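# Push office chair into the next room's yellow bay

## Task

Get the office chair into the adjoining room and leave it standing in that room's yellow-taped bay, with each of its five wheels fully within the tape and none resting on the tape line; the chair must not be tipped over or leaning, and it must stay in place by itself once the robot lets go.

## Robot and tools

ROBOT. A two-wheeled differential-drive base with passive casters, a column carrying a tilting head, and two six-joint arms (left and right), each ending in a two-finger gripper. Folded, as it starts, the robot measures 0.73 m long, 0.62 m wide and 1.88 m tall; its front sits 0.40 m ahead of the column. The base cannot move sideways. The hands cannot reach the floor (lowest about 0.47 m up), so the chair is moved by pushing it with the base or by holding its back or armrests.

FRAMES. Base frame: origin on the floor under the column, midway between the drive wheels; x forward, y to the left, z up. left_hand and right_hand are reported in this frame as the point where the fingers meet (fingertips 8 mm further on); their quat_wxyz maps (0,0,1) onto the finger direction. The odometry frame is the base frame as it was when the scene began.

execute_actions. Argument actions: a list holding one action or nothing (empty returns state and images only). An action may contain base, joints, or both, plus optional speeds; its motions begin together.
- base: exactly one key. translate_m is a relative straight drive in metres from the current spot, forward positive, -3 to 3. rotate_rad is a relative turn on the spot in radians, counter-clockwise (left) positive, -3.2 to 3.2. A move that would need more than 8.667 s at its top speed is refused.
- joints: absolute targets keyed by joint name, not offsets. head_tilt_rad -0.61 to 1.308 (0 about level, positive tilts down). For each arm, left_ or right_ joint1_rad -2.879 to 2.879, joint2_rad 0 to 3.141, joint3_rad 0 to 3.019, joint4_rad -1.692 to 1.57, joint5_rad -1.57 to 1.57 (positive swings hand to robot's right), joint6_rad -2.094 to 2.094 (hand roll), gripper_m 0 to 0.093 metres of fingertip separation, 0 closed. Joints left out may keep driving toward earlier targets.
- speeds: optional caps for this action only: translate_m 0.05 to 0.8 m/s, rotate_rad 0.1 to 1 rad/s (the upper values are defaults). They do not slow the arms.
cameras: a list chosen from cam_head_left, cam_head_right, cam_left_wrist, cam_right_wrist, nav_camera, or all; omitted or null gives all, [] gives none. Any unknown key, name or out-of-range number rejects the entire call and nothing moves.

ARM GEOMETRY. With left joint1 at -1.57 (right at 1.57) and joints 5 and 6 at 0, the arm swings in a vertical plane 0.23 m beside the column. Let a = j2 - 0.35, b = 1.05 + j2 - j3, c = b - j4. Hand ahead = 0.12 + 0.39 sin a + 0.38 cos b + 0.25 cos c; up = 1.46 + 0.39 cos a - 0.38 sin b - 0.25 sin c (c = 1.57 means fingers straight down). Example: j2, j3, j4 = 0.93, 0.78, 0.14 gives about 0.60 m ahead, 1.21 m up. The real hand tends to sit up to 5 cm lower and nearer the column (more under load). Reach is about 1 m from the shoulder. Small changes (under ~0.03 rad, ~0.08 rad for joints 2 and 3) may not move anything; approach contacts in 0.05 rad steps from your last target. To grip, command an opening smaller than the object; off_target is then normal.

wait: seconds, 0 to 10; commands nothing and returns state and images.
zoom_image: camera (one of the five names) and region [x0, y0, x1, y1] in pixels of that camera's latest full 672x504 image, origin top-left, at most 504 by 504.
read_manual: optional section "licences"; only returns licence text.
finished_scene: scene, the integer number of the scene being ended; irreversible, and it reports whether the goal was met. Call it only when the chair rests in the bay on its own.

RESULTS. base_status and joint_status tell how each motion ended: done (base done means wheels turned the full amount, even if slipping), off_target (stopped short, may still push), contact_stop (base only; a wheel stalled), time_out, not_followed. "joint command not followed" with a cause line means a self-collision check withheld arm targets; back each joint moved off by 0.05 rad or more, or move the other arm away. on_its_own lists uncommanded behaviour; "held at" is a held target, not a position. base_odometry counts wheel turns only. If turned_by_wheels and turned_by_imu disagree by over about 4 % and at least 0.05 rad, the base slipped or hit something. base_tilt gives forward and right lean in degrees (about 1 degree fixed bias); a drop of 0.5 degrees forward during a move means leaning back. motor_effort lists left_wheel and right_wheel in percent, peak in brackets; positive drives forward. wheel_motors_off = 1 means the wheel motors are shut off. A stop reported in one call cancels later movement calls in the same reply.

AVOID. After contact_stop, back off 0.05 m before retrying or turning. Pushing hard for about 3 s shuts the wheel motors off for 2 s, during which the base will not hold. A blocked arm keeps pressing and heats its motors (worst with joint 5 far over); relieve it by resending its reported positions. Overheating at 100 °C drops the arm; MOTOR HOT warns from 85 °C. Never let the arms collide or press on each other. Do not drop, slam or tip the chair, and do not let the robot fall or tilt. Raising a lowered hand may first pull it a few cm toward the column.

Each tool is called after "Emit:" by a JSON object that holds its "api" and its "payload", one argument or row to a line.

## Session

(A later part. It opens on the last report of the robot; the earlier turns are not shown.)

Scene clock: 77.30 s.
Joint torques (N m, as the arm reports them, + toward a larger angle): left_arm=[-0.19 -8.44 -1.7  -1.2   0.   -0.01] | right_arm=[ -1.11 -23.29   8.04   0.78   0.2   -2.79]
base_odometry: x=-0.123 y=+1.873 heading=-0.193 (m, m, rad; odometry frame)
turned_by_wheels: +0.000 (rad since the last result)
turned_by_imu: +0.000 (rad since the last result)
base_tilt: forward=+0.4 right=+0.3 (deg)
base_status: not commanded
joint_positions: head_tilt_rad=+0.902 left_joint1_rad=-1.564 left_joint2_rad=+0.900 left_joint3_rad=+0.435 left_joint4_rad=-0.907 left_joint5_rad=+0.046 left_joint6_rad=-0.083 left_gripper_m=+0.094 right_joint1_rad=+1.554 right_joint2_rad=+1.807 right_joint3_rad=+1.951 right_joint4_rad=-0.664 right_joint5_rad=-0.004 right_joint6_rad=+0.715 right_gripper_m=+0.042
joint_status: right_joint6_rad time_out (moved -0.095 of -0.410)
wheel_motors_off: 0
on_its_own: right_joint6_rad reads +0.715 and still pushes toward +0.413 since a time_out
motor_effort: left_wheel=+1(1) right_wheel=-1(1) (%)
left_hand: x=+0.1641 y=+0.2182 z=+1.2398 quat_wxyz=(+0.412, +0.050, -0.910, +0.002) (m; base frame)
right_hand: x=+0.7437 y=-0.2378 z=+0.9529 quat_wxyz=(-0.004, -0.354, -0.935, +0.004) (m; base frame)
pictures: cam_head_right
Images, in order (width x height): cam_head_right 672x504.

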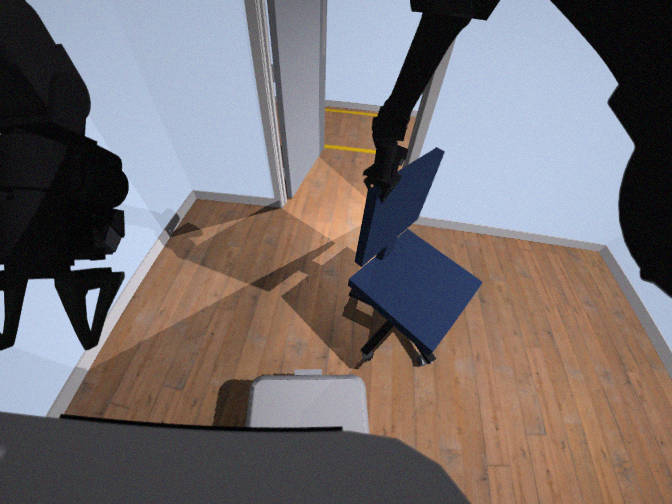

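Emit:
{"api": "execute_actions", "payload": {
  "actions": [
    {"base":{"translate_m":-0.2},"speeds":{"translate_m":0.1},"joints":{"right_joint6_rad":0.1}}
  ],
  "cameras": ["cam_head_right"]
}}

Scene clock: 82.33 s.
Joint torques (N m, as the arm reports them, + toward a larger angle): left_arm=[-0.04 -8.38 -1.55 -1.23 -0.03 -0.05] | right_arm=[  1.67 -24.16   6.63  -0.36   0.57   0.01]
base_odometry: x=-0.319 y=+1.911 heading=-0.191 (m, m, rad; odometry frame)
turned_by_wheels: +0.002 (rad since the last result)
turned_by_imu: +0.002 (rad since the last result)
base_tilt: forward=+0.3 right=+0.2 (deg)
base_status: done
joint_positions: head_tilt_rad=+0.902 left_joint1_rad=-1.564 left_joint2_rad=+0.900 left_joint3_rad=+0.433 left_joint4_rad=-0.907 left_joint5_rad=+0.046 left_joint6_rad=-0.083 left_gripper_m=+0.094 right_joint1_rad=+1.506 right_joint2_rad=+1.814 right_joint3_rad=+1.967 right_joint4_rad=-0.637 right_joint5_rad=-0.012 right_joint6_rad=+0.100 right_gripper_m=+0.041
joint_status: all done
wheel_motors_off: 0
motor_effort: left_wheel=+1(68) right_wheel=-3(44) (%)
left_hand: x=+0.1636 y=+0.2182 z=+1.2400 quat_wxyz=(+0.412, +0.050, -0.910, +0.002) (m; base frame)
right_hand: x=+0.7548 y=-0.2735 z=+0.9535 quat_wxyz=(-0.021, -0.066, -0.997, +0.021) (m; base frame)
pictures: cam_head_right
Images, in order (width x height): cam_head_right 672x504.

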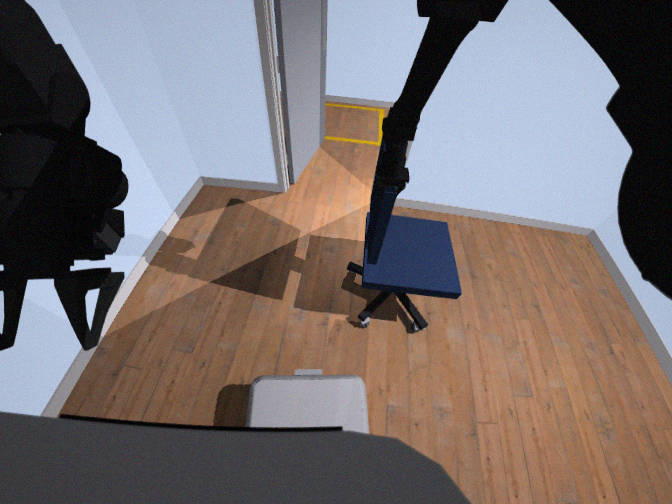

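Emit:
{"api": "execute_actions", "payload": {
  "actions": [
    {"base":{"rotate_rad":-0.25},"speeds":{"rotate_rad":0.15},"joints":{"right_joint6_rad":-0.7,"right_joint1_rad":1.56}}
  ],
  "cameras": ["cam_head_right"]
}}

Emit:
{"api": "execute_actions", "payload": {
  "actions": [
    {"base":{"rotate_rad":-0.25},"speeds":{"rotate_rad":0.15},"joints":{"right_joint6_rad":-1.57}}
  ],
  "cameras": ["cam_head_right"]
}}

Scene clock: 88.67 s.
Joint torques (N m, as the arm reports them, + toward a larger angle): left_arm=[-0.74 -8.04 -1.43 -1.11 -0.02 -0.05] | right_arm=[ -1.92 -22.89   9.24   2.31  -0.38  -0.01]
base_odometry: x=-0.320 y=+1.911 heading=-0.440 (m, m, rad; odometry frame)
turned_by_wheels: -0.249 (rad since the last result)
turned_by_imu: -0.246 (rad since the last result)
base_tilt: forward=+0.3 right=+0.3 (deg)
base_status: done
joint_positions: head_tilt_rad=+0.902 left_joint1_rad=-1.564 left_joint2_rad=+0.900 left_joint3_rad=+0.433 left_joint4_rad=-0.907 left_joint5_rad=+0.046 left_joint6_rad=-0.083 left_gripper_m=+0.094 right_joint1_rad=+1.567 right_joint2_rad=+1.806 right_joint3_rad=+1.936 right_joint4_rad=-0.701 right_joint5_rad=+0.005 right_joint6_rad=-0.698 right_gripper_m=+0.040
joint_status: all done
wheel_motors_off: 0
motor_effort: left_wheel=+3(65) right_wheel=-1(54) (%)
left_hand: x=+0.1636 y=+0.2182 z=+1.2400 quat_wxyz=(+0.412, +0.050, -0.910, +0.002) (m; base frame)
right_hand: x=+0.7269 y=-0.2290 z=+0.9501 quat_wxyz=(+0.024, +0.341, -0.940, -0.004) (m; base frame)
pictures: cam_head_right
Images, in order (width x height): cam_head_right 672x504.

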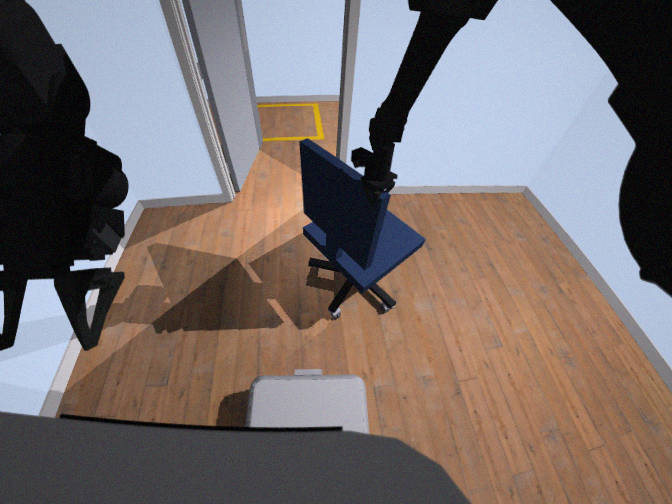

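Scene clock: 91.57 s.
Joint torques (N m, as the arm reports them, + toward a larger angle): left_arm=[ 0.47 -8.41 -1.46 -1.23 -0.04 -0.04] | right_arm=[ -3.76 -24.92   4.58  -0.54   0.19  -0.68]
base_odometry: x=-0.319 y=+1.911 heading=-0.685 (m, m, rad; odometry frame)
turned_by_wheels: -0.246 (rad since the last result)
turned_by_imu: -0.245 (rad since the last result)
base_tilt: forward=+0.4 right=+0.3 (deg)
base_status: done
joint_positions: head_tilt_rad=+0.902 left_joint1_rad=-1.564 left_joint2_rad=+0.900 left_joint3_rad=+0.433 left_joint4_rad=-0.907 left_joint5_rad=+0.046 left_joint6_rad=-0.083 left_gripper_m=+0.094 right_joint1_rad=+1.599 right_joint2_rad=+1.821 right_joint3_rad=+1.989 right_joint4_rad=-0.633 right_joint5_rad=-0.008 right_joint6_rad=-1.498 right_gripper_m=+0.041
joint_status: right_joint6_rad time_out (moved -0.800 of -0.872)
wheel_motors_off: 0
on_its_own: right_joint6_rad reads -1.498 and still pushes toward -1.570 since a time_out
motor_effort: left_wheel=+9(67) right_wheel=-10(36) (%)
left_hand: x=+0.1636 y=+0.2182 z=+1.2400 quat_wxyz=(+0.412, +0.050, -0.910, +0.002) (m; base frame)
right_hand: x=+0.7642 y=-0.2025 z=+0.9533 quat_wxyz=(-0.032, +0.685, -0.728, +0.008) (m; base frame)
pictures: cam_head_right
Images, in order (width x height): cam_head_right 672x504.

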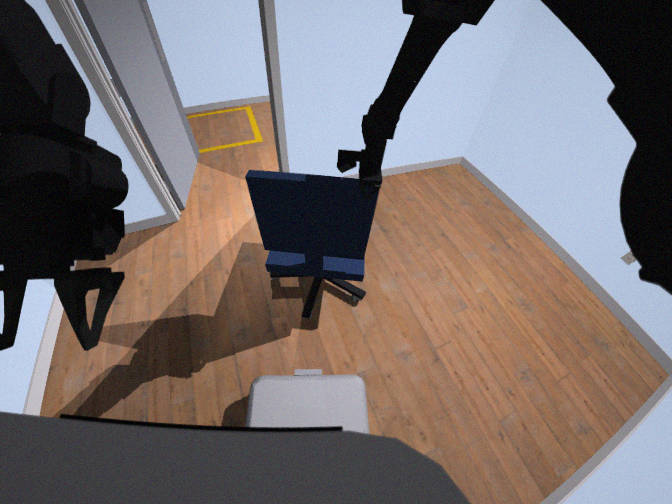

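Emit:
{"api": "execute_actions", "payload": {
  "actions": [
    {"joints":{"right_gripper_m":0.093,"right_joint6_rad":-1.5,"left_joint1_rad":-1.70,"left_joint2_rad":1.361,"left_joint3_rad":1.18,"left_joint4_rad":-0.326,"left_joint5_rad":0,"left_joint6_rad":-1.57}}
  ],
  "cameras": []
}}

Emit:
{"api": "execute_actions", "payload": {
  "actions": [
    {"joints":{"right_joint2_rad":1.6,"right_joint3_rad":1.83}}
  ],
  "cameras": []
}}

Emit:
{"api": "execute_actions", "payload": {
  "actions": [
    {"base":{"translate_m":0.2},"joints":{"right_joint1_rad":1.66,"right_joint2_rad":1.34,"right_joint3_rad":1.17,"right_joint4_rad":-0.326}}
  ],
  "cameras": ["cam_head_right","cam_left_wrist","cam_right_wrist"]
}}

Scene clock: 103.53 s.
Joint torques (N m, as the arm reports them, + toward a larger angle): left_arm=[ -1.83 -18.62   2.76   0.9   -0.08  -0.14] | right_arm=[ -1.91 -24.61   6.76   0.27  -0.16  -0.11]
base_odometry: x=-0.319 y=+1.911 heading=-0.685 (m, m, rad; odometry frame)
turned_by_wheels: +0.000 (rad since the last result)
turned_by_imu: +0.000 (rad since the last result)
base_tilt: forward=+0.3 right=+0.3 (deg)
base_status: not commanded
joint_positions: head_tilt_rad=+0.902 left_joint1_rad=-1.701 left_joint2_rad=+1.363 left_joint3_rad=+1.180 left_joint4_rad=-0.331 left_joint5_rad=+0.001 left_joint6_rad=-1.562 left_gripper_m=+0.094 right_joint1_rad=+1.565 right_joint2_rad=+1.821 right_joint3_rad=+1.964 right_joint4_rad=-0.654 right_joint5_rad=+0.000 right_joint6_rad=-1.491 right_gripper_m=+0.093
joint_status: all done
wheel_motors_off: 0
motor_effort: left_wheel=+12(15) right_wheel=-9(12) (%)
left_hand: x=+0.5786 y=+0.1466 z=+1.0573 quat_wxyz=(+0.036, +0.680, -0.731, +0.044) (m; base frame)
right_hand: x=+0.7462 y=-0.2299 z=+0.9471 quat_wxyz=(-0.003, +0.677, -0.736, +0.006) (m; base frame)
pictures: none
No camera images: the call's "cameras" was empty. Leave "cameras" out to get every camera's image.

Scene clock: 104.60 s.
Joint torques (N m, as the arm reports them, + toward a larger angle): left_arm=[ -1.66 -18.41   2.55   0.76  -0.09  -0.14] | right_arm=[ -1.75 -23.     7.83   0.55  -0.15  -0.05]
base_odometry: x=-0.319 y=+1.911 heading=-0.685 (m, m, rad; odometry frame)
turned_by_wheels: +0.000 (rad since the last result)
turned_by_imu: +0.000 (rad since the last result)
base_tilt: forward=+0.4 right=+0.2 (deg)
base_status: not commanded
joint_positions: head_tilt_rad=+0.902 left_joint1_rad=-1.701 left_joint2_rad=+1.363 left_joint3_rad=+1.180 left_joint4_rad=-0.331 left_joint5_rad=+0.001 left_joint6_rad=-1.562 left_gripper_m=+0.094 right_joint1_rad=+1.565 right_joint2_rad=+1.582 right_joint3_rad=+1.822 right_joint4_rad=-0.657 right_joint5_rad=+0.000 right_joint6_rad=-1.492 right_gripper_m=+0.093
joint_status: all done
wheel_motors_off: 0
motor_effort: left_wheel=+11(12) right_wheel=-10(12) (%)
left_hand: x=+0.5786 y=+0.1466 z=+1.0573 quat_wxyz=(+0.036, +0.680, -0.731, +0.044) (m; base frame)
right_hand: x=+0.7773 y=-0.2294 z=+1.0621 quat_wxyz=(-0.037, +0.677, -0.734, +0.038) (m; base frame)
pictures: none
No camera images: the call's "cameras" was empty. Leave "cameras" out to get every camera's image.

Scene clock: 106.57 s.
Joint torques (N m, as the arm reports them, + toward a larger angle): left_arm=[ -1.25 -18.31   2.99   0.89  -0.1   -0.15] | right_arm=[ -1.29 -17.95   4.19   0.54  -0.27  -0.08]
base_odometry: x=-0.165 y=+1.784 heading=-0.687 (m, m, rad; odometry frame)
turned_by_wheels: -0.001 (rad since the last result)
turned_by_imu: -0.002 (rad since the last result)
base_tilt: forward=+0.3 right=+0.2 (deg)
base_status: done
joint_positions: head_tilt_rad=+0.902 left_joint1_rad=-1.701 left_joint2_rad=+1.362 left_joint3_rad=+1.177 left_joint4_rad=-0.331 left_joint5_rad=+0.001 left_joint6_rad=-1.562 left_gripper_m=+0.094 right_joint1_rad=+1.672 right_joint2_rad=+1.339 right_joint3_rad=+1.163 right_joint4_rad=-0.326 right_joint5_rad=+0.001 right_joint6_rad=-1.492 right_gripper_m=+0.093
joint_status: all done
wheel_motors_off: 0
motor_effort: left_wheel=-1(70) right_wheel=+2(59) (%)
left_hand: x=+0.5769 y=+0.1467 z=+1.0570 quat_wxyz=(+0.037, +0.679, -0.731, +0.043) (m; base frame)
right_hand: x=+0.5799 y=-0.1658 z=+1.0640 quat_wxyz=(-0.037, +0.696, -0.717, -0.025) (m; base frame)
pictures: cam_head_right, cam_left_wrist, cam_right_wrist
Images, in order (width x height): cam_head_right 672x504, cam_left_wrist 672x504, cam_right_wrist 672x504.

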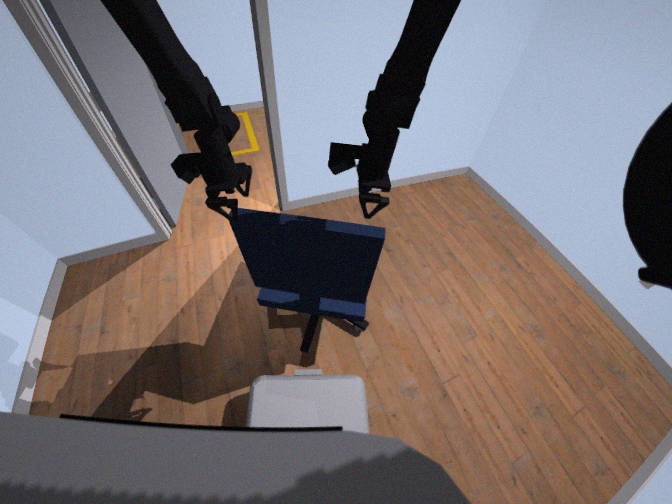

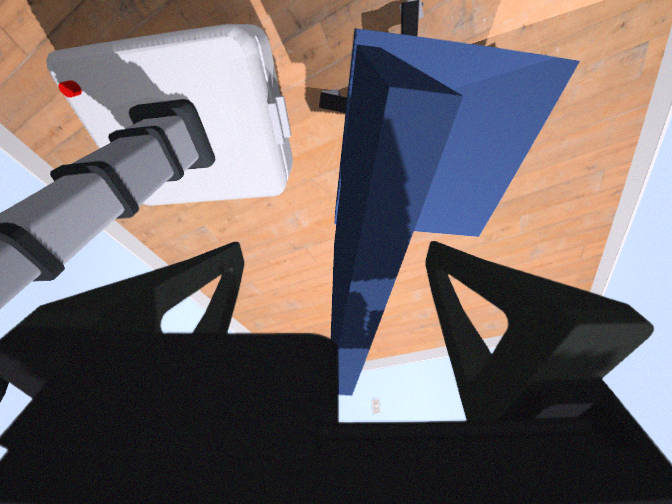

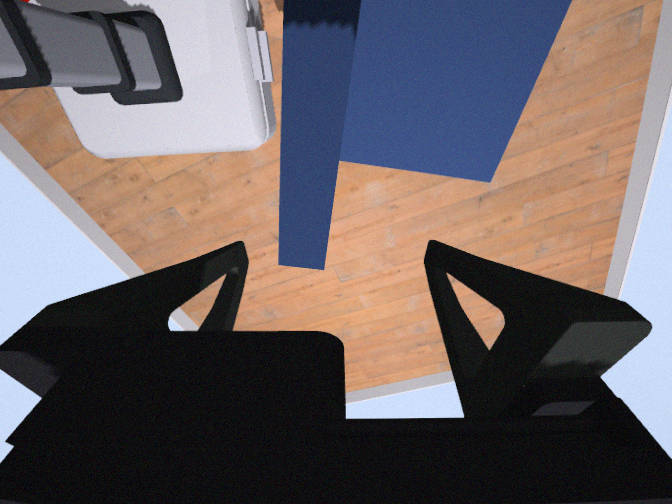

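Emit:
{"api": "execute_actions", "payload": {
  "actions": [
    {"joints":{"left_joint2_rad":1.50,"left_joint3_rad":1.345,"left_joint6_rad":-1.45,"right_joint2_rad":1.445,"right_joint3_rad":1.205,"right_joint6_rad":-1.38}}
  ],
  "cameras": ["cam_left_wrist","cam_right_wrist"]
}}

Scene clock: 111.67 s.
Joint torques (N m, as the arm reports them, + toward a larger angle): left_arm=[ -1.31 -20.01   3.53   1.04  -0.11   0.04] | right_arm=[ -1.15 -18.13   3.52   0.37  -0.29   0.04]
base_odometry: x=-0.165 y=+1.784 heading=-0.687 (m, m, rad; odometry frame)
turned_by_wheels: +0.000 (rad since the last result)
turned_by_imu: +0.000 (rad since the last result)
base_tilt: forward=+0.4 right=+0.1 (deg)
base_status: not commanded
joint_positions: head_tilt_rad=+0.902 left_joint1_rad=-1.701 left_joint2_rad=+1.500 left_joint3_rad=+1.338 left_joint4_rad=-0.331 left_joint5_rad=+0.001 left_joint6_rad=-1.457 left_gripper_m=+0.094 right_joint1_rad=+1.672 right_joint2_rad=+1.443 right_joint3_rad=+1.198 right_joint4_rad=-0.326 right_joint5_rad=+0.001 right_joint6_rad=-1.387 right_gripper_m=+0.093
joint_status: all done
wheel_motors_off: 0
motor_effort: left_wheel=-2(2) right_wheel=+1(1) (%)
left_hand: x=+0.6159 y=+0.1393 z=+1.0140 quat_wxyz=(+0.026, +0.640, -0.766, +0.053) (m; base frame)
right_hand: x=+0.5578 y=-0.1632 z=+1.0216 quat_wxyz=(-0.009, +0.658, -0.751, -0.048) (m; base frame)
pictures: cam_left_wrist, cam_right_wrist
Images, in order (width x height): cam_left_wrist 672x504, cam_right_wrist 672x504.

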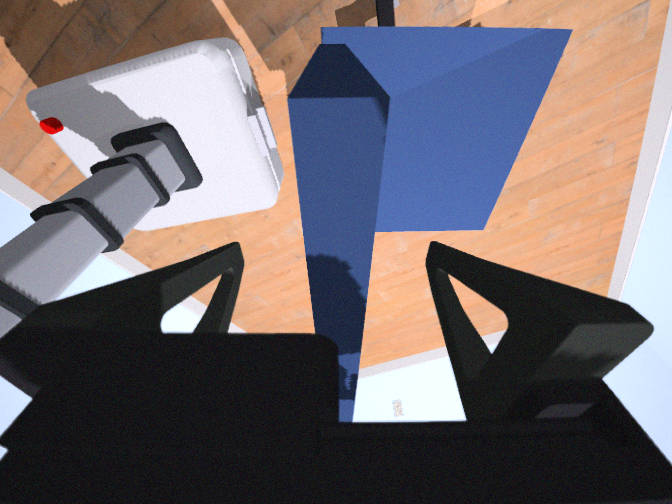

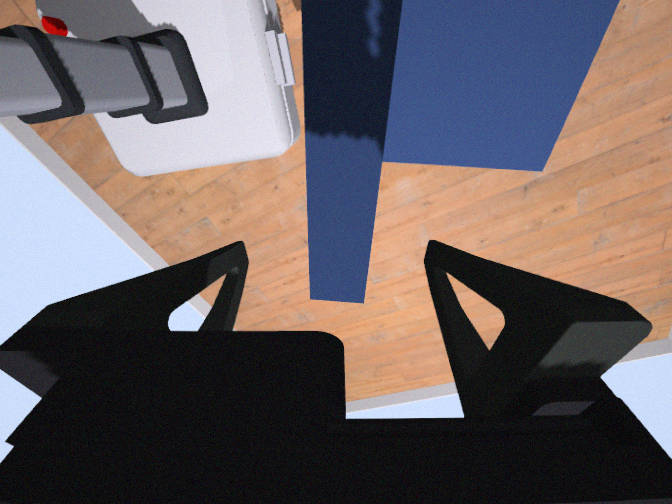

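Emit:
{"api": "execute_actions", "payload": {
  "actions": [
    {"joints":{"left_joint2_rad":1.575,"left_joint3_rad":1.40,"right_joint2_rad":1.54,"right_joint3_rad":1.277}}
  ],
  "cameras": []
}}

Emit:
{"api": "execute_actions", "payload": {
  "actions": [
    {"joints":{"left_joint2_rad":1.65,"left_joint3_rad":1.455,"right_joint2_rad":1.635,"right_joint3_rad":1.35}}
  ],
  "cameras": ["cam_left_wrist","cam_right_wrist"]
}}

Scene clock: 115.27 s.
Joint torques (N m, as the arm reports them, + toward a larger angle): left_arm=[ -1.86 -19.71   2.88   0.8   -0.06   0.06] | right_arm=[ -1.21 -17.73   3.15   0.47  -0.28   0.06]
base_odometry: x=-0.165 y=+1.784 heading=-0.687 (m, m, rad; odometry frame)
turned_by_wheels: +0.000 (rad since the last result)
turned_by_imu: +0.000 (rad since the last result)
base_tilt: forward=+0.4 right=+0.3 (deg)
base_status: not commanded
joint_positions: head_tilt_rad=+0.902 left_joint1_rad=-1.701 left_joint2_rad=+1.568 left_joint3_rad=+1.396 left_joint4_rad=-0.331 left_joint5_rad=+0.001 left_joint6_rad=-1.457 left_gripper_m=+0.094 right_joint1_rad=+1.672 right_joint2_rad=+1.529 right_joint3_rad=+1.273 right_joint4_rad=-0.326 right_joint5_rad=+0.001 right_joint6_rad=-1.387 right_gripper_m=+0.093
joint_status: all done
wheel_motors_off: 0
motor_effort: left_wheel=-1(3) right_wheel=+1(3) (%)
left_hand: x=+0.6194 y=+0.1362 z=+0.9884 quat_wxyz=(+0.030, +0.640, -0.766, +0.050) (m; base frame)
right_hand: x=+0.5650 y=-0.1602 z=+0.9909 quat_wxyz=(-0.005, +0.658, -0.751, -0.051) (m; base frame)
pictures: none
No camera images: the call's "cameras" was empty. Leave "cameras" out to get every camera's image.

Scene clock: 116.03 s.
Joint torques (N m, as the arm reports them, + toward a larger angle): left_arm=[ -1.97 -19.49   3.     0.62  -0.11   0.09] | right_arm=[ -0.79 -18.45   2.8    0.35  -0.3    0.06]
base_odometry: x=-0.165 y=+1.784 heading=-0.687 (m, m, rad; odometry frame)
turned_by_wheels: +0.000 (rad since the last result)
turned_by_imu: +0.000 (rad since the last result)
base_tilt: forward=+0.3 right=+0.2 (deg)
base_status: not commanded
joint_positions: head_tilt_rad=+0.902 left_joint1_rad=-1.701 left_joint2_rad=+1.645 left_joint3_rad=+1.450 left_joint4_rad=-0.331 left_joint5_rad=+0.001 left_joint6_rad=-1.457 left_gripper_m=+0.094 right_joint1_rad=+1.672 right_joint2_rad=+1.626 right_joint3_rad=+1.345 right_joint4_rad=-0.326 right_joint5_rad=+0.001 right_joint6_rad=-1.387 right_gripper_m=+0.093
joint_status: all done
wheel_motors_off: 0
motor_effort: left_wheel=-1(3) right_wheel=+1(3) (%)
left_hand: x=+0.6140 y=+0.1330 z=+0.9571 quat_wxyz=(+0.039, +0.640, -0.766, +0.041) (m; base frame)
right_hand: x=+0.5619 y=-0.1571 z=+0.9538 quat_wxyz=(+0.005, +0.659, -0.750, -0.059) (m; base frame)
pictures: cam_left_wrist, cam_right_wrist
Images, in order (width x height): cam_left_wrist 672x504, cam_right_wrist 672x504.

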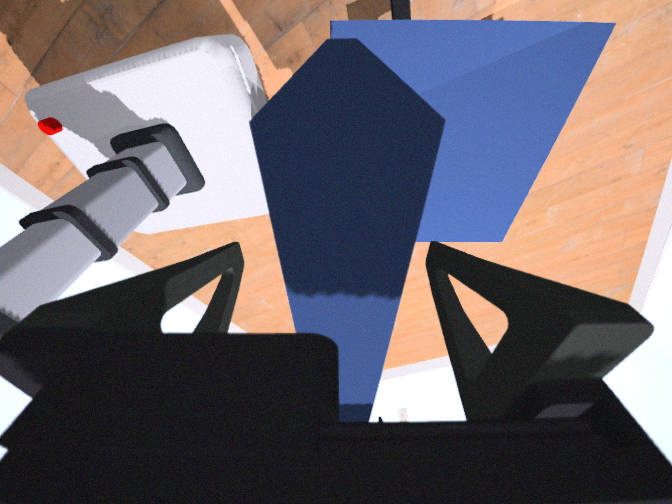

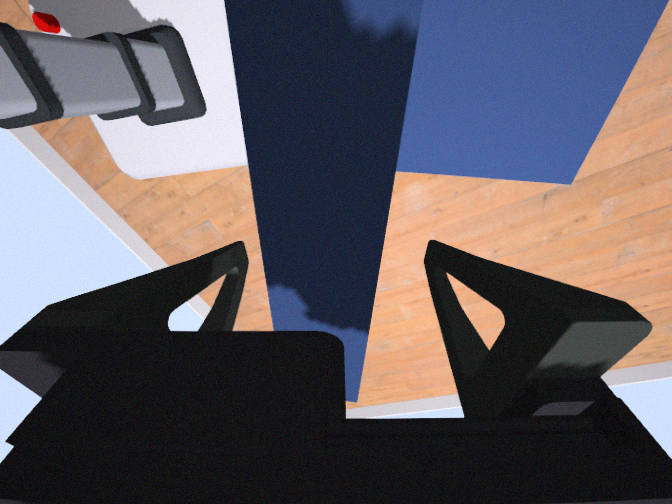

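Grip, back up while squaring the chair, then turn.

Emit:
{"api": "execute_actions", "payload": {
  "actions": [
    {"joints":{"left_gripper_m":0.02,"right_gripper_m":0.02}}
  ],
  "cameras": []
}}

Emit:
{"api": "execute_actions", "payload": {
  "actions": [
    {"base":{"translate_m":-0.2},"speeds":{"translate_m":0.12},"joints":{"left_joint3_rad":1.41,"right_joint3_rad":1.40,"left_joint6_rad":-1.60,"right_joint6_rad":-1.53}}
  ],
  "cameras": []
}}

Emit:
{"api": "execute_actions", "payload": {
  "actions": [
    {"base":{"rotate_rad":0.38},"speeds":{"rotate_rad":0.15},"joints":{"head_tilt_rad":0.75}}
  ],
  "cameras": ["cam_head_left","cam_head_right","nav_camera"]
}}

Scene clock: 119.53 s.
Joint torques (N m, as the arm reports them, + toward a larger angle): left_arm=[ -2.5  -20.6    2.53   0.61  -0.23   0.17] | right_arm=[ -1.03 -18.17   3.28   0.28  -0.35  -0.07]
base_odometry: x=-0.165 y=+1.784 heading=-0.687 (m, m, rad; odometry frame)
turned_by_wheels: +0.000 (rad since the last result)
turned_by_imu: +0.000 (rad since the last result)
base_tilt: forward=+0.2 right=+0.1 (deg)
base_status: not commanded
joint_positions: head_tilt_rad=+0.902 left_joint1_rad=-1.701 left_joint2_rad=+1.645 left_joint3_rad=+1.454 left_joint4_rad=-0.325 left_joint5_rad=+0.003 left_joint6_rad=-1.465 left_gripper_m=+0.039 right_joint1_rad=+1.671 right_joint2_rad=+1.625 right_joint3_rad=+1.340 right_joint4_rad=-0.323 right_joint5_rad=+0.002 right_joint6_rad=-1.373 right_gripper_m=+0.042
joint_status: left_gripper_m off_target (ended at +0.039, target +0.020); right_gripper_m off_target (ended at +0.042, target +0.020)
wheel_motors_off: 0
motor_effort: left_wheel=-2(4) right_wheel=+5(5) (%)
left_hand: x=+0.6179 y=+0.1323 z=+0.9577 quat_wxyz=(+0.036, +0.643, -0.763, +0.046) (m; base frame)
right_hand: x=+0.5598 y=-0.1582 z=+0.9535 quat_wxyz=(+0.007, +0.653, -0.755, -0.059) (m; base frame)
pictures: none
No camera images: the call's "cameras" was empty. Leave "cameras" out to get every camera's image.

Scene clock: 122.20 s.
Joint torques (N m, as the arm reports them, + toward a larger angle): left_arm=[ -2.23 -20.08  -0.14  -0.99  -0.19   0.22] | right_arm=[  0.09 -19.68   1.85  -0.59  -0.43  -0.1 ]
base_odometry: x=-0.319 y=+1.911 heading=-0.685 (m, m, rad; odometry frame)
turned_by_wheels: +0.001 (rad since the last result)
turned_by_imu: +0.002 (rad since the last result)
base_tilt: forward=+0.3 right=+0.3 (deg)
base_status: done
joint_positions: head_tilt_rad=+0.902 left_joint1_rad=-1.707 left_joint2_rad=+1.644 left_joint3_rad=+1.439 left_joint4_rad=-0.286 left_joint5_rad=+0.003 left_joint6_rad=-1.621 left_gripper_m=+0.039 right_joint1_rad=+1.654 right_joint2_rad=+1.632 right_joint3_rad=+1.413 right_joint4_rad=-0.303 right_joint5_rad=+0.003 right_joint6_rad=-1.518 right_gripper_m=+0.040
joint_status: all done
wheel_motors_off: 0
motor_effort: left_wheel=+1(39) right_wheel=-3(62) (%)
left_hand: x=+0.6186 y=+0.1282 z=+0.9573 quat_wxyz=(+0.033, +0.700, -0.711, +0.054) (m; base frame)
right_hand: x=+0.6071 y=-0.1678 z=+0.9562 quat_wxyz=(-0.024, +0.703, -0.711, -0.024) (m; base frame)
pictures: none
No camera images: the call's "cameras" was empty. Leave "cameras" out to get every camera's image.

Scene clock: 125.60 s.
Joint torques (N m, as the arm reports them, + toward a larger angle): left_arm=[  1.46 -20.62  -0.24  -1.23  -1.05  -0.46] | right_arm=[  2.36 -18.12   6.49   0.52  -1.36  -0.69]
base_odometry: x=-0.319 y=+1.911 heading=-0.309 (m, m, rad; odometry frame)
turned_by_wheels: +0.376 (rad since the last result)
turned_by_imu: +0.368 (rad since the last result)
base_tilt: forward=+0.3 right=+0.3 (deg)
base_status: done
joint_positions: head_tilt_rad=+0.766 left_joint1_rad=-1.752 left_joint2_rad=+1.653 left_joint3_rad=+1.437 left_joint4_rad=-0.284 left_joint5_rad=+0.020 left_joint6_rad=-1.562 left_gripper_m=+0.039 right_joint1_rad=+1.612 right_joint2_rad=+1.623 right_joint3_rad=+1.358 right_joint4_rad=-0.331 right_joint5_rad=+0.023 right_joint6_rad=-1.456 right_gripper_m=+0.042
joint_status: all done
wheel_motors_off: 0
motor_effort: left_wheel=-2(65) right_wheel=+3(65) (%)
left_hand: x=+0.6105 y=+0.0933 z=+0.9572 quat_wxyz=(+0.055, +0.669, -0.738, +0.071) (m; base frame)
right_hand: x=+0.5717 y=-0.2012 z=+0.9535 quat_wxyz=(+0.023, +0.673, -0.738, -0.029) (m; base frame)
pictures: cam_head_left, cam_head_right, nav_camera
Images, in order (width x height): cam_head_left 672x504, cam_head_right 672x504, nav_camera 672x504.

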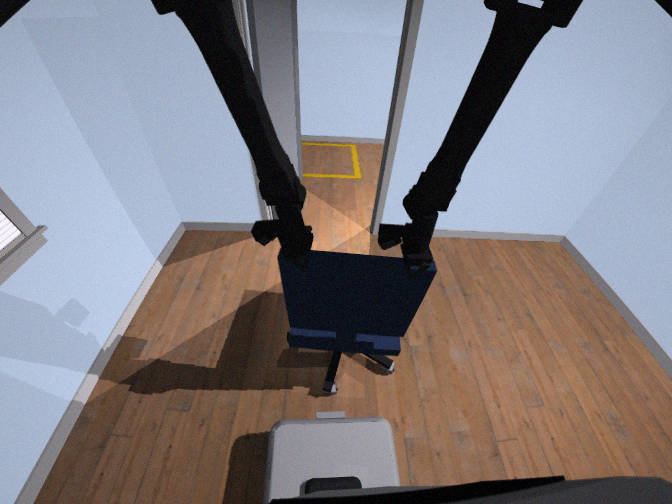

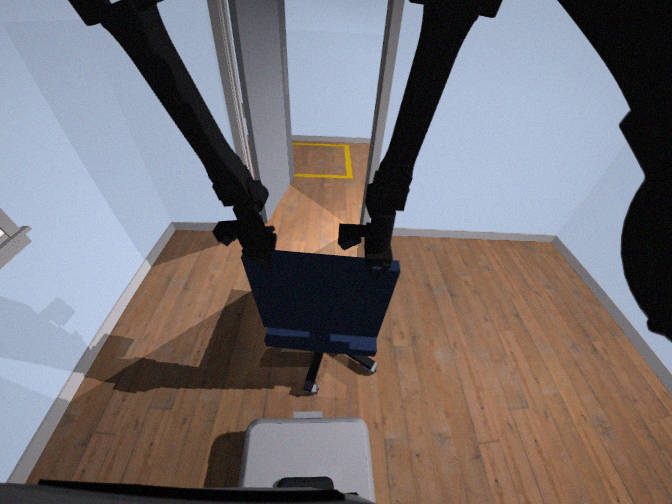

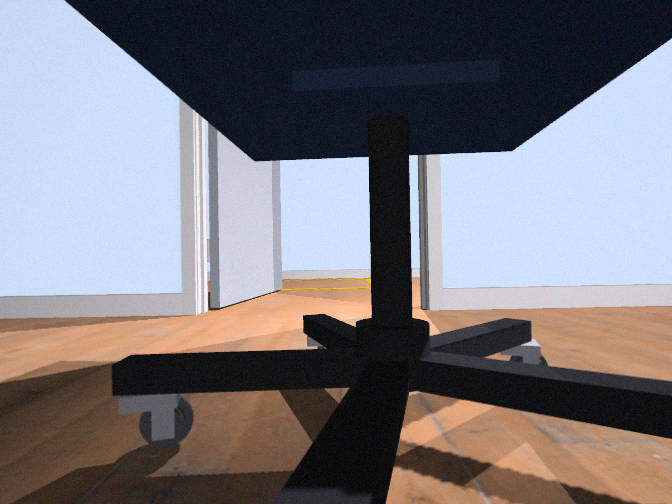

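Emit:
{"api": "execute_actions", "payload": {
  "actions": [
    {"base":{"rotate_rad":0.04},"speeds":{"rotate_rad":0.15},"joints":{"left_joint1_rad":-1.67,"right_joint1_rad":1.69}}
  ],
  "cameras": []
}}

Emit:
{"api": "execute_actions", "payload": {
  "actions": [
    {"base":{"translate_m":0.5},"speeds":{"translate_m":0.2}}
  ],
  "cameras": ["cam_head_left","nav_camera"]
}}

Scene clock: 129.77 s.
Joint torques (N m, as the arm reports them, + toward a larger angle): left_arm=[  2.57 -20.42  -0.02  -1.01  -1.51  -0.56] | right_arm=[  3.57 -18.15   6.41   0.64  -1.76  -0.84]
base_odometry: x=-0.319 y=+1.911 heading=-0.274 (m, m, rad; odometry frame)
turned_by_wheels: +0.036 (rad since the last result)
turned_by_imu: +0.035 (rad since the last result)
base_tilt: forward=+0.2 right=+0.2 (deg)
base_status: done
joint_positions: head_tilt_rad=+0.766 left_joint1_rad=-1.735 left_joint2_rad=+1.650 left_joint3_rad=+1.436 left_joint4_rad=-0.284 left_joint5_rad=+0.029 left_joint6_rad=-1.551 left_gripper_m=+0.039 right_joint1_rad=+1.629 right_joint2_rad=+1.623 right_joint3_rad=+1.359 right_joint4_rad=-0.333 right_joint5_rad=+0.030 right_joint6_rad=-1.440 right_gripper_m=+0.042
joint_status: left_joint1_rad time_out (moved +0.017 of +0.082); right_joint1_rad time_out (moved +0.017 of +0.078)
wheel_motors_off: 0
on_its_own: left_joint1_rad reads -1.735 and still pushes toward -1.670 since a time_out; right_joint1_rad reads +1.629 and still pushes toward +1.690 since a time_out
motor_effort: left_wheel=-3(83) right_wheel=+3(62) (%)
left_hand: x=+0.6124 y=+0.1039 z=+0.9571 quat_wxyz=(+0.052, +0.668, -0.739, +0.070) (m; base frame)
right_hand: x=+0.5717 y=-0.1907 z=+0.9540 quat_wxyz=(+0.021, +0.671, -0.741, -0.031) (m; base frame)
pictures: none
No camera images: the call's "cameras" was empty. Leave "cameras" out to get every camera's image.

not run: a stop came earlier in this reply.

Emit:
{"api": "execute_actions", "payload": {
  "actions": [
    {"base":{"translate_m":0.5},"speeds":{"translate_m":0.2}}
  ],
  "cameras": ["cam_head_left","nav_camera"]
}}

Scene clock: 134.13 s.
Joint torques (N m, as the arm reports them, + toward a larger angle): left_arm=[ -1.6  -18.83   4.25   0.67  -0.32   0.35] | right_arm=[ -0.69 -19.7    3.86   0.03  -0.33   0.06]
base_odometry: x=+0.162 y=+1.776 heading=-0.273 (m, m, rad; odometry frame)
turned_by_wheels: +0.001 (rad since the last result)
turned_by_imu: +0.000 (rad since the last result)
base_tilt: forward=+0.2 right=+0.2 (deg)
base_status: done
joint_positions: head_tilt_rad=+0.765 left_joint1_rad=-1.665 left_joint2_rad=+1.631 left_joint3_rad=+1.381 left_joint4_rad=-0.328 left_joint5_rad=+0.004 left_joint6_rad=-1.634 left_gripper_m=+0.041 right_joint1_rad=+1.699 right_joint2_rad=+1.636 right_joint3_rad=+1.388 right_joint4_rad=-0.318 right_joint5_rad=+0.001 right_joint6_rad=-1.536 right_gripper_m=+0.041
joint_status: not commanded
wheel_motors_off: 0
on_its_own: left_joint1_rad moved +0.069 to your old target -1.670; right_joint1_rad moved +0.070 to your old target +1.690
motor_effort: left_wheel=+2(50) right_wheel=+0(75) (%)
left_hand: x=+0.5809 y=+0.1588 z=+0.9540 quat_wxyz=(+0.050, +0.711, -0.701, +0.009) (m; base frame)
right_hand: x=+0.5842 y=-0.1370 z=+0.9545 quat_wxyz=(-0.022, +0.717, -0.695, -0.054) (m; base frame)
pictures: cam_head_left, nav_camera
Images, in order (width x height): cam_head_left 672x504, nav_camera 672x504.

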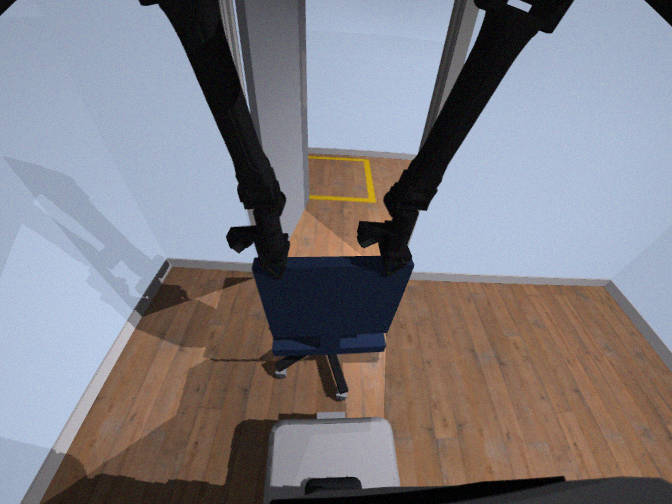

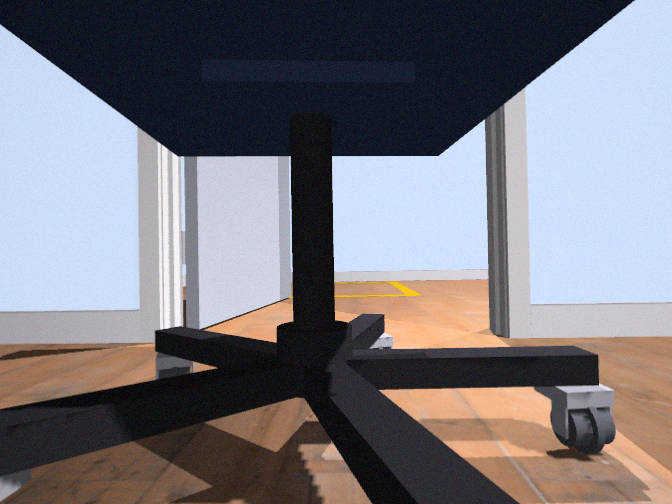

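Emit:
{"api": "execute_actions", "payload": {
  "actions": [
    {"base":{"rotate_rad":-0.045},"speeds":{"rotate_rad":0.15},"joints":{"left_joint1_rad":-1.70,"right_joint1_rad":1.66}}
  ],
  "cameras": []
}}

Emit:
{"api": "execute_actions", "payload": {
  "actions": [
    {"base":{"translate_m":0.6},"speeds":{"translate_m":0.2},"joints":{"head_tilt_rad":0.95}}
  ],
  "cameras": ["cam_head_left","nav_camera"]
}}

Scene clock: 138.43 s.
Joint torques (N m, as the arm reports them, + toward a larger angle): left_arm=[ -4.38 -17.82   5.3    0.57   0.12   0.66] | right_arm=[ -2.37 -20.26   2.94  -0.25   0.47   0.34]
base_odometry: x=+0.162 y=+1.776 heading=-0.314 (m, m, rad; odometry frame)
turned_by_wheels: -0.042 (rad since the last result)
turned_by_imu: -0.042 (rad since the last result)
base_tilt: forward=+0.2 right=+0.2 (deg)
base_status: done
joint_positions: head_tilt_rad=+0.765 left_joint1_rad=-1.663 left_joint2_rad=+1.630 left_joint3_rad=+1.372 left_joint4_rad=-0.326 left_joint5_rad=-0.004 left_joint6_rad=-1.663 left_gripper_m=+0.041 right_joint1_rad=+1.700 right_joint2_rad=+1.640 right_joint3_rad=+1.399 right_joint4_rad=-0.310 right_joint5_rad=-0.015 right_joint6_rad=-1.569 right_gripper_m=+0.040
joint_status: all done
wheel_motors_off: 0
motor_effort: left_wheel=+4(65) right_wheel=+0(56) (%)
left_hand: x=+0.5766 y=+0.1623 z=+0.9535 quat_wxyz=(+0.048, +0.722, -0.691, +0.002) (m; base frame)
right_hand: x=+0.5903 y=-0.1329 z=+0.9541 quat_wxyz=(-0.035, +0.728, -0.683, -0.055) (m; base frame)
pictures: none
No camera images: the call's "cameras" was empty. Leave "cameras" out to get every camera's image.

Scene clock: 142.40 s.
Joint torques (N m, as the arm reports them, + toward a larger angle): left_arm=[ -0.85 -19.97   2.23   0.23  -0.25  -0.12] | right_arm=[  0.44 -18.95   6.43   0.8   -0.53  -0.42]
base_odometry: x=+0.733 y=+1.590 heading=-0.316 (m, m, rad; odometry frame)
turned_by_wheels: -0.001 (rad since the last result)
turned_by_imu: -0.002 (rad since the last result)
base_tilt: forward=+0.3 right=+0.3 (deg)
base_status: done
joint_positions: head_tilt_rad=+0.951 left_joint1_rad=-1.717 left_joint2_rad=+1.646 left_joint3_rad=+1.408 left_joint4_rad=-0.319 left_joint5_rad=+0.004 left_joint6_rad=-1.590 left_gripper_m=+0.040 right_joint1_rad=+1.649 right_joint2_rad=+1.632 right_joint3_rad=+1.357 right_joint4_rad=-0.338 right_joint5_rad=+0.006 right_joint6_rad=-1.486 right_gripper_m=+0.043
joint_status: all done
wheel_motors_off: 0
motor_effort: left_wheel=+2(47) right_wheel=+2(54) (%)
left_hand: x=+0.5905 y=+0.1220 z=+0.9537 quat_wxyz=(+0.058, +0.685, -0.725, +0.034) (m; base frame)
right_hand: x=+0.5643 y=-0.1733 z=+0.9510 quat_wxyz=(+0.012, +0.691, -0.721, -0.052) (m; base frame)
pictures: cam_head_left, nav_camera
Images, in order (width x height): cam_head_left 672x504, nav_camera 672x504.

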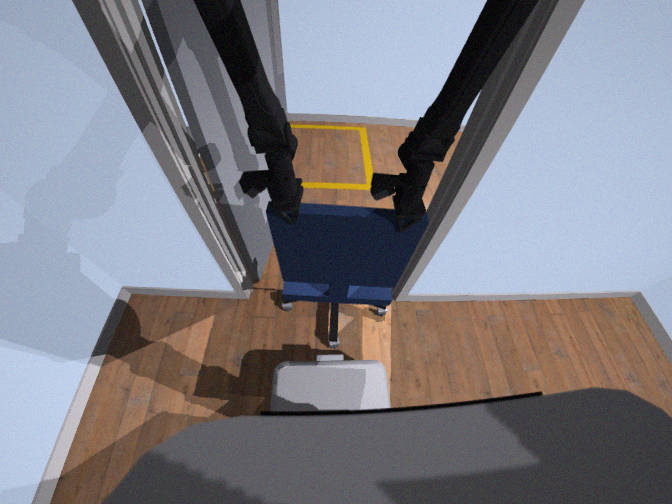

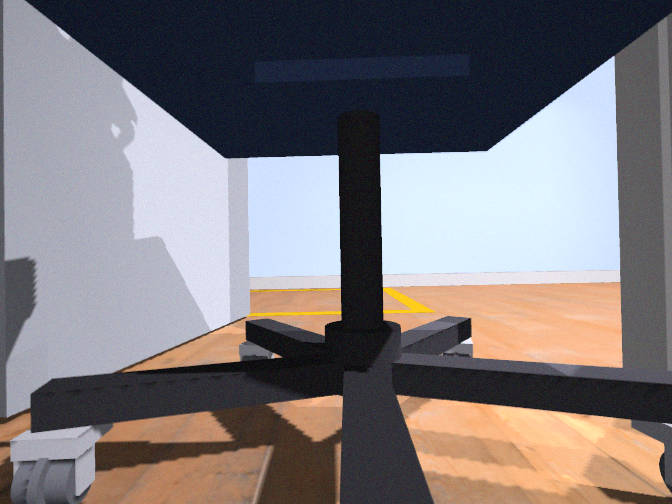

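Emit:
{"api": "execute_actions", "payload": {
  "actions": [
    {"base":{"translate_m":0.3},"speeds":{"translate_m":0.1},"joints":{"left_joint1_rad":-1.675,"right_joint1_rad":1.685}}
  ],
  "cameras": ["cam_head_left","nav_camera"]
}}

Scene clock: 148.13 s.
Joint torques (N m, as the arm reports them, + toward a larger angle): left_arm=[  0.88 -18.65   2.54   0.06  -0.48  -0.29] | right_arm=[  1.68 -19.01   7.12   1.02  -0.58  -0.56]
base_odometry: x=+1.018 y=+1.497 heading=-0.317 (m, m, rad; odometry frame)
turned_by_wheels: -0.001 (rad since the last result)
turned_by_imu: -0.002 (rad since the last result)
base_tilt: forward=+0.3 right=+0.2 (deg)
base_status: done
joint_positions: head_tilt_rad=+0.951 left_joint1_rad=-1.713 left_joint2_rad=+1.644 left_joint3_rad=+1.404 left_joint4_rad=-0.316 left_joint5_rad=+0.008 left_joint6_rad=-1.575 left_gripper_m=+0.040 right_joint1_rad=+1.652 right_joint2_rad=+1.632 right_joint3_rad=+1.349 right_joint4_rad=-0.341 right_joint5_rad=+0.007 right_joint6_rad=-1.469 right_gripper_m=+0.043
joint_status: all done
wheel_motors_off: 0
motor_effort: left_wheel=+2(43) right_wheel=+3(39) (%)
left_hand: x=+0.5893 y=+0.1240 z=+0.9537 quat_wxyz=(+0.058, +0.681, -0.729, +0.034) (m; base frame)
right_hand: x=+0.5589 y=-0.1713 z=+0.9508 quat_wxyz=(+0.016, +0.685, -0.726, -0.056) (m; base frame)
pictures: cam_head_left, nav_camera
Images, in order (width x height): cam_head_left 672x504, nav_camera 672x504.

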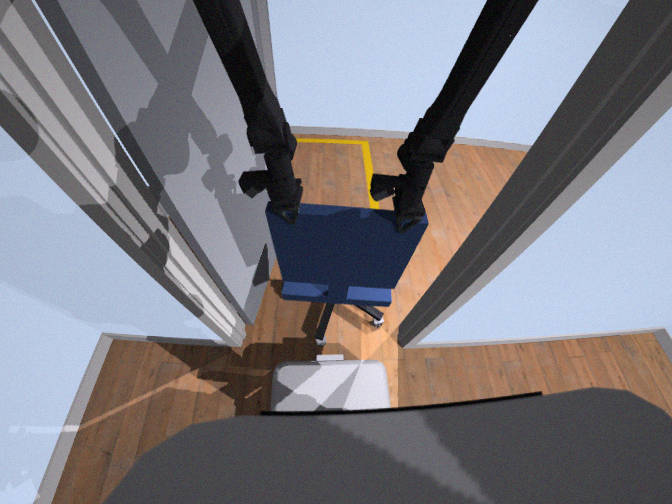

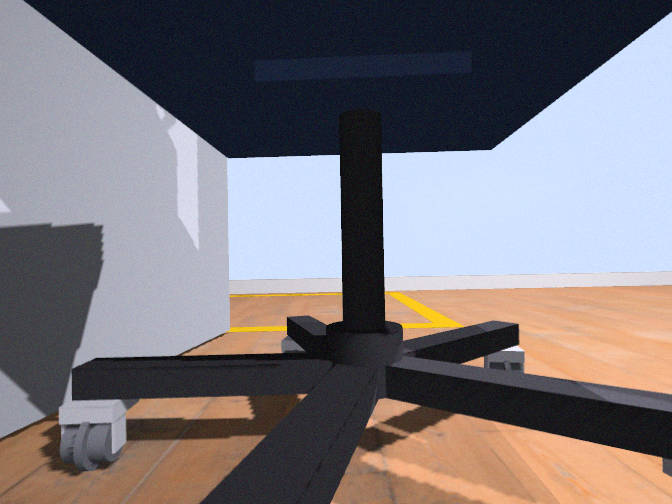

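Emit:
{"api": "execute_actions", "payload": {
  "actions": [
    {"base":{"translate_m":0.45},"speeds":{"translate_m":0.15},"joints":{"left_joint1_rad":-1.74,"right_joint1_rad":1.62}}
  ],
  "cameras": ["cam_head_left","nav_camera"]
}}

Scene clock: 154.00 s.
Joint torques (N m, as the arm reports them, + toward a larger angle): left_arm=[ -1.63 -21.03   2.09   0.1    0.08  -0.03] | right_arm=[ -0.68 -18.75   6.9    1.14  -0.2   -0.31]
base_odometry: x=+1.445 y=+1.356 heading=-0.318 (m, m, rad; odometry frame)
turned_by_wheels: -0.001 (rad since the last result)
turned_by_imu: -0.001 (rad since the last result)
base_tilt: forward=+0.3 right=+0.2 (deg)
base_status: done
joint_positions: head_tilt_rad=+0.951 left_joint1_rad=-1.747 left_joint2_rad=+1.652 left_joint3_rad=+1.410 left_joint4_rad=-0.314 left_joint5_rad=-0.003 left_joint6_rad=-1.599 left_gripper_m=+0.040 right_joint1_rad=+1.619 right_joint2_rad=+1.631 right_joint3_rad=+1.352 right_joint4_rad=-0.346 right_joint5_rad=+0.000 right_joint6_rad=-1.497 right_gripper_m=+0.043
joint_status: all done
wheel_motors_off: 0
motor_effort: left_wheel=-1(41) right_wheel=+2(39) (%)
left_hand: x=+0.5880 y=+0.1021 z=+0.9539 quat_wxyz=(+0.064, +0.683, -0.727, +0.040) (m; base frame)
right_hand: x=+0.5600 y=-0.1929 z=+0.9501 quat_wxyz=(+0.023, +0.689, -0.723, -0.049) (m; base frame)
pictures: cam_head_left, nav_camera
Images, in order (width x height): cam_head_left 672x504, nav_camera 672x504.

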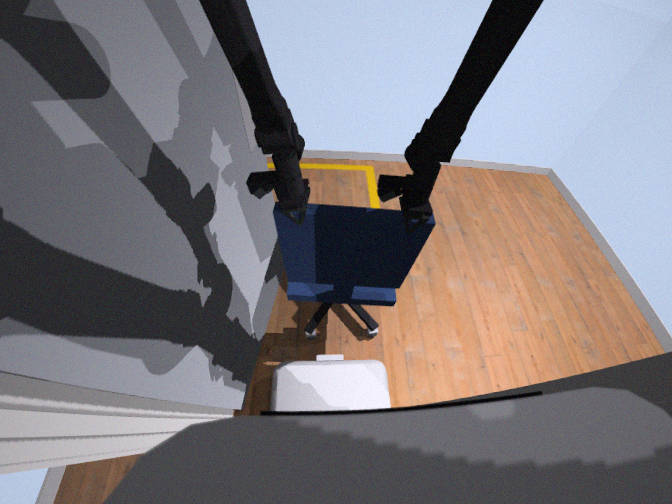

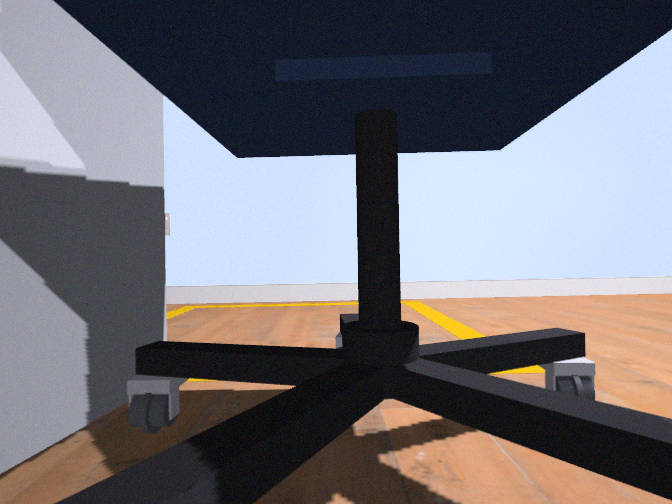

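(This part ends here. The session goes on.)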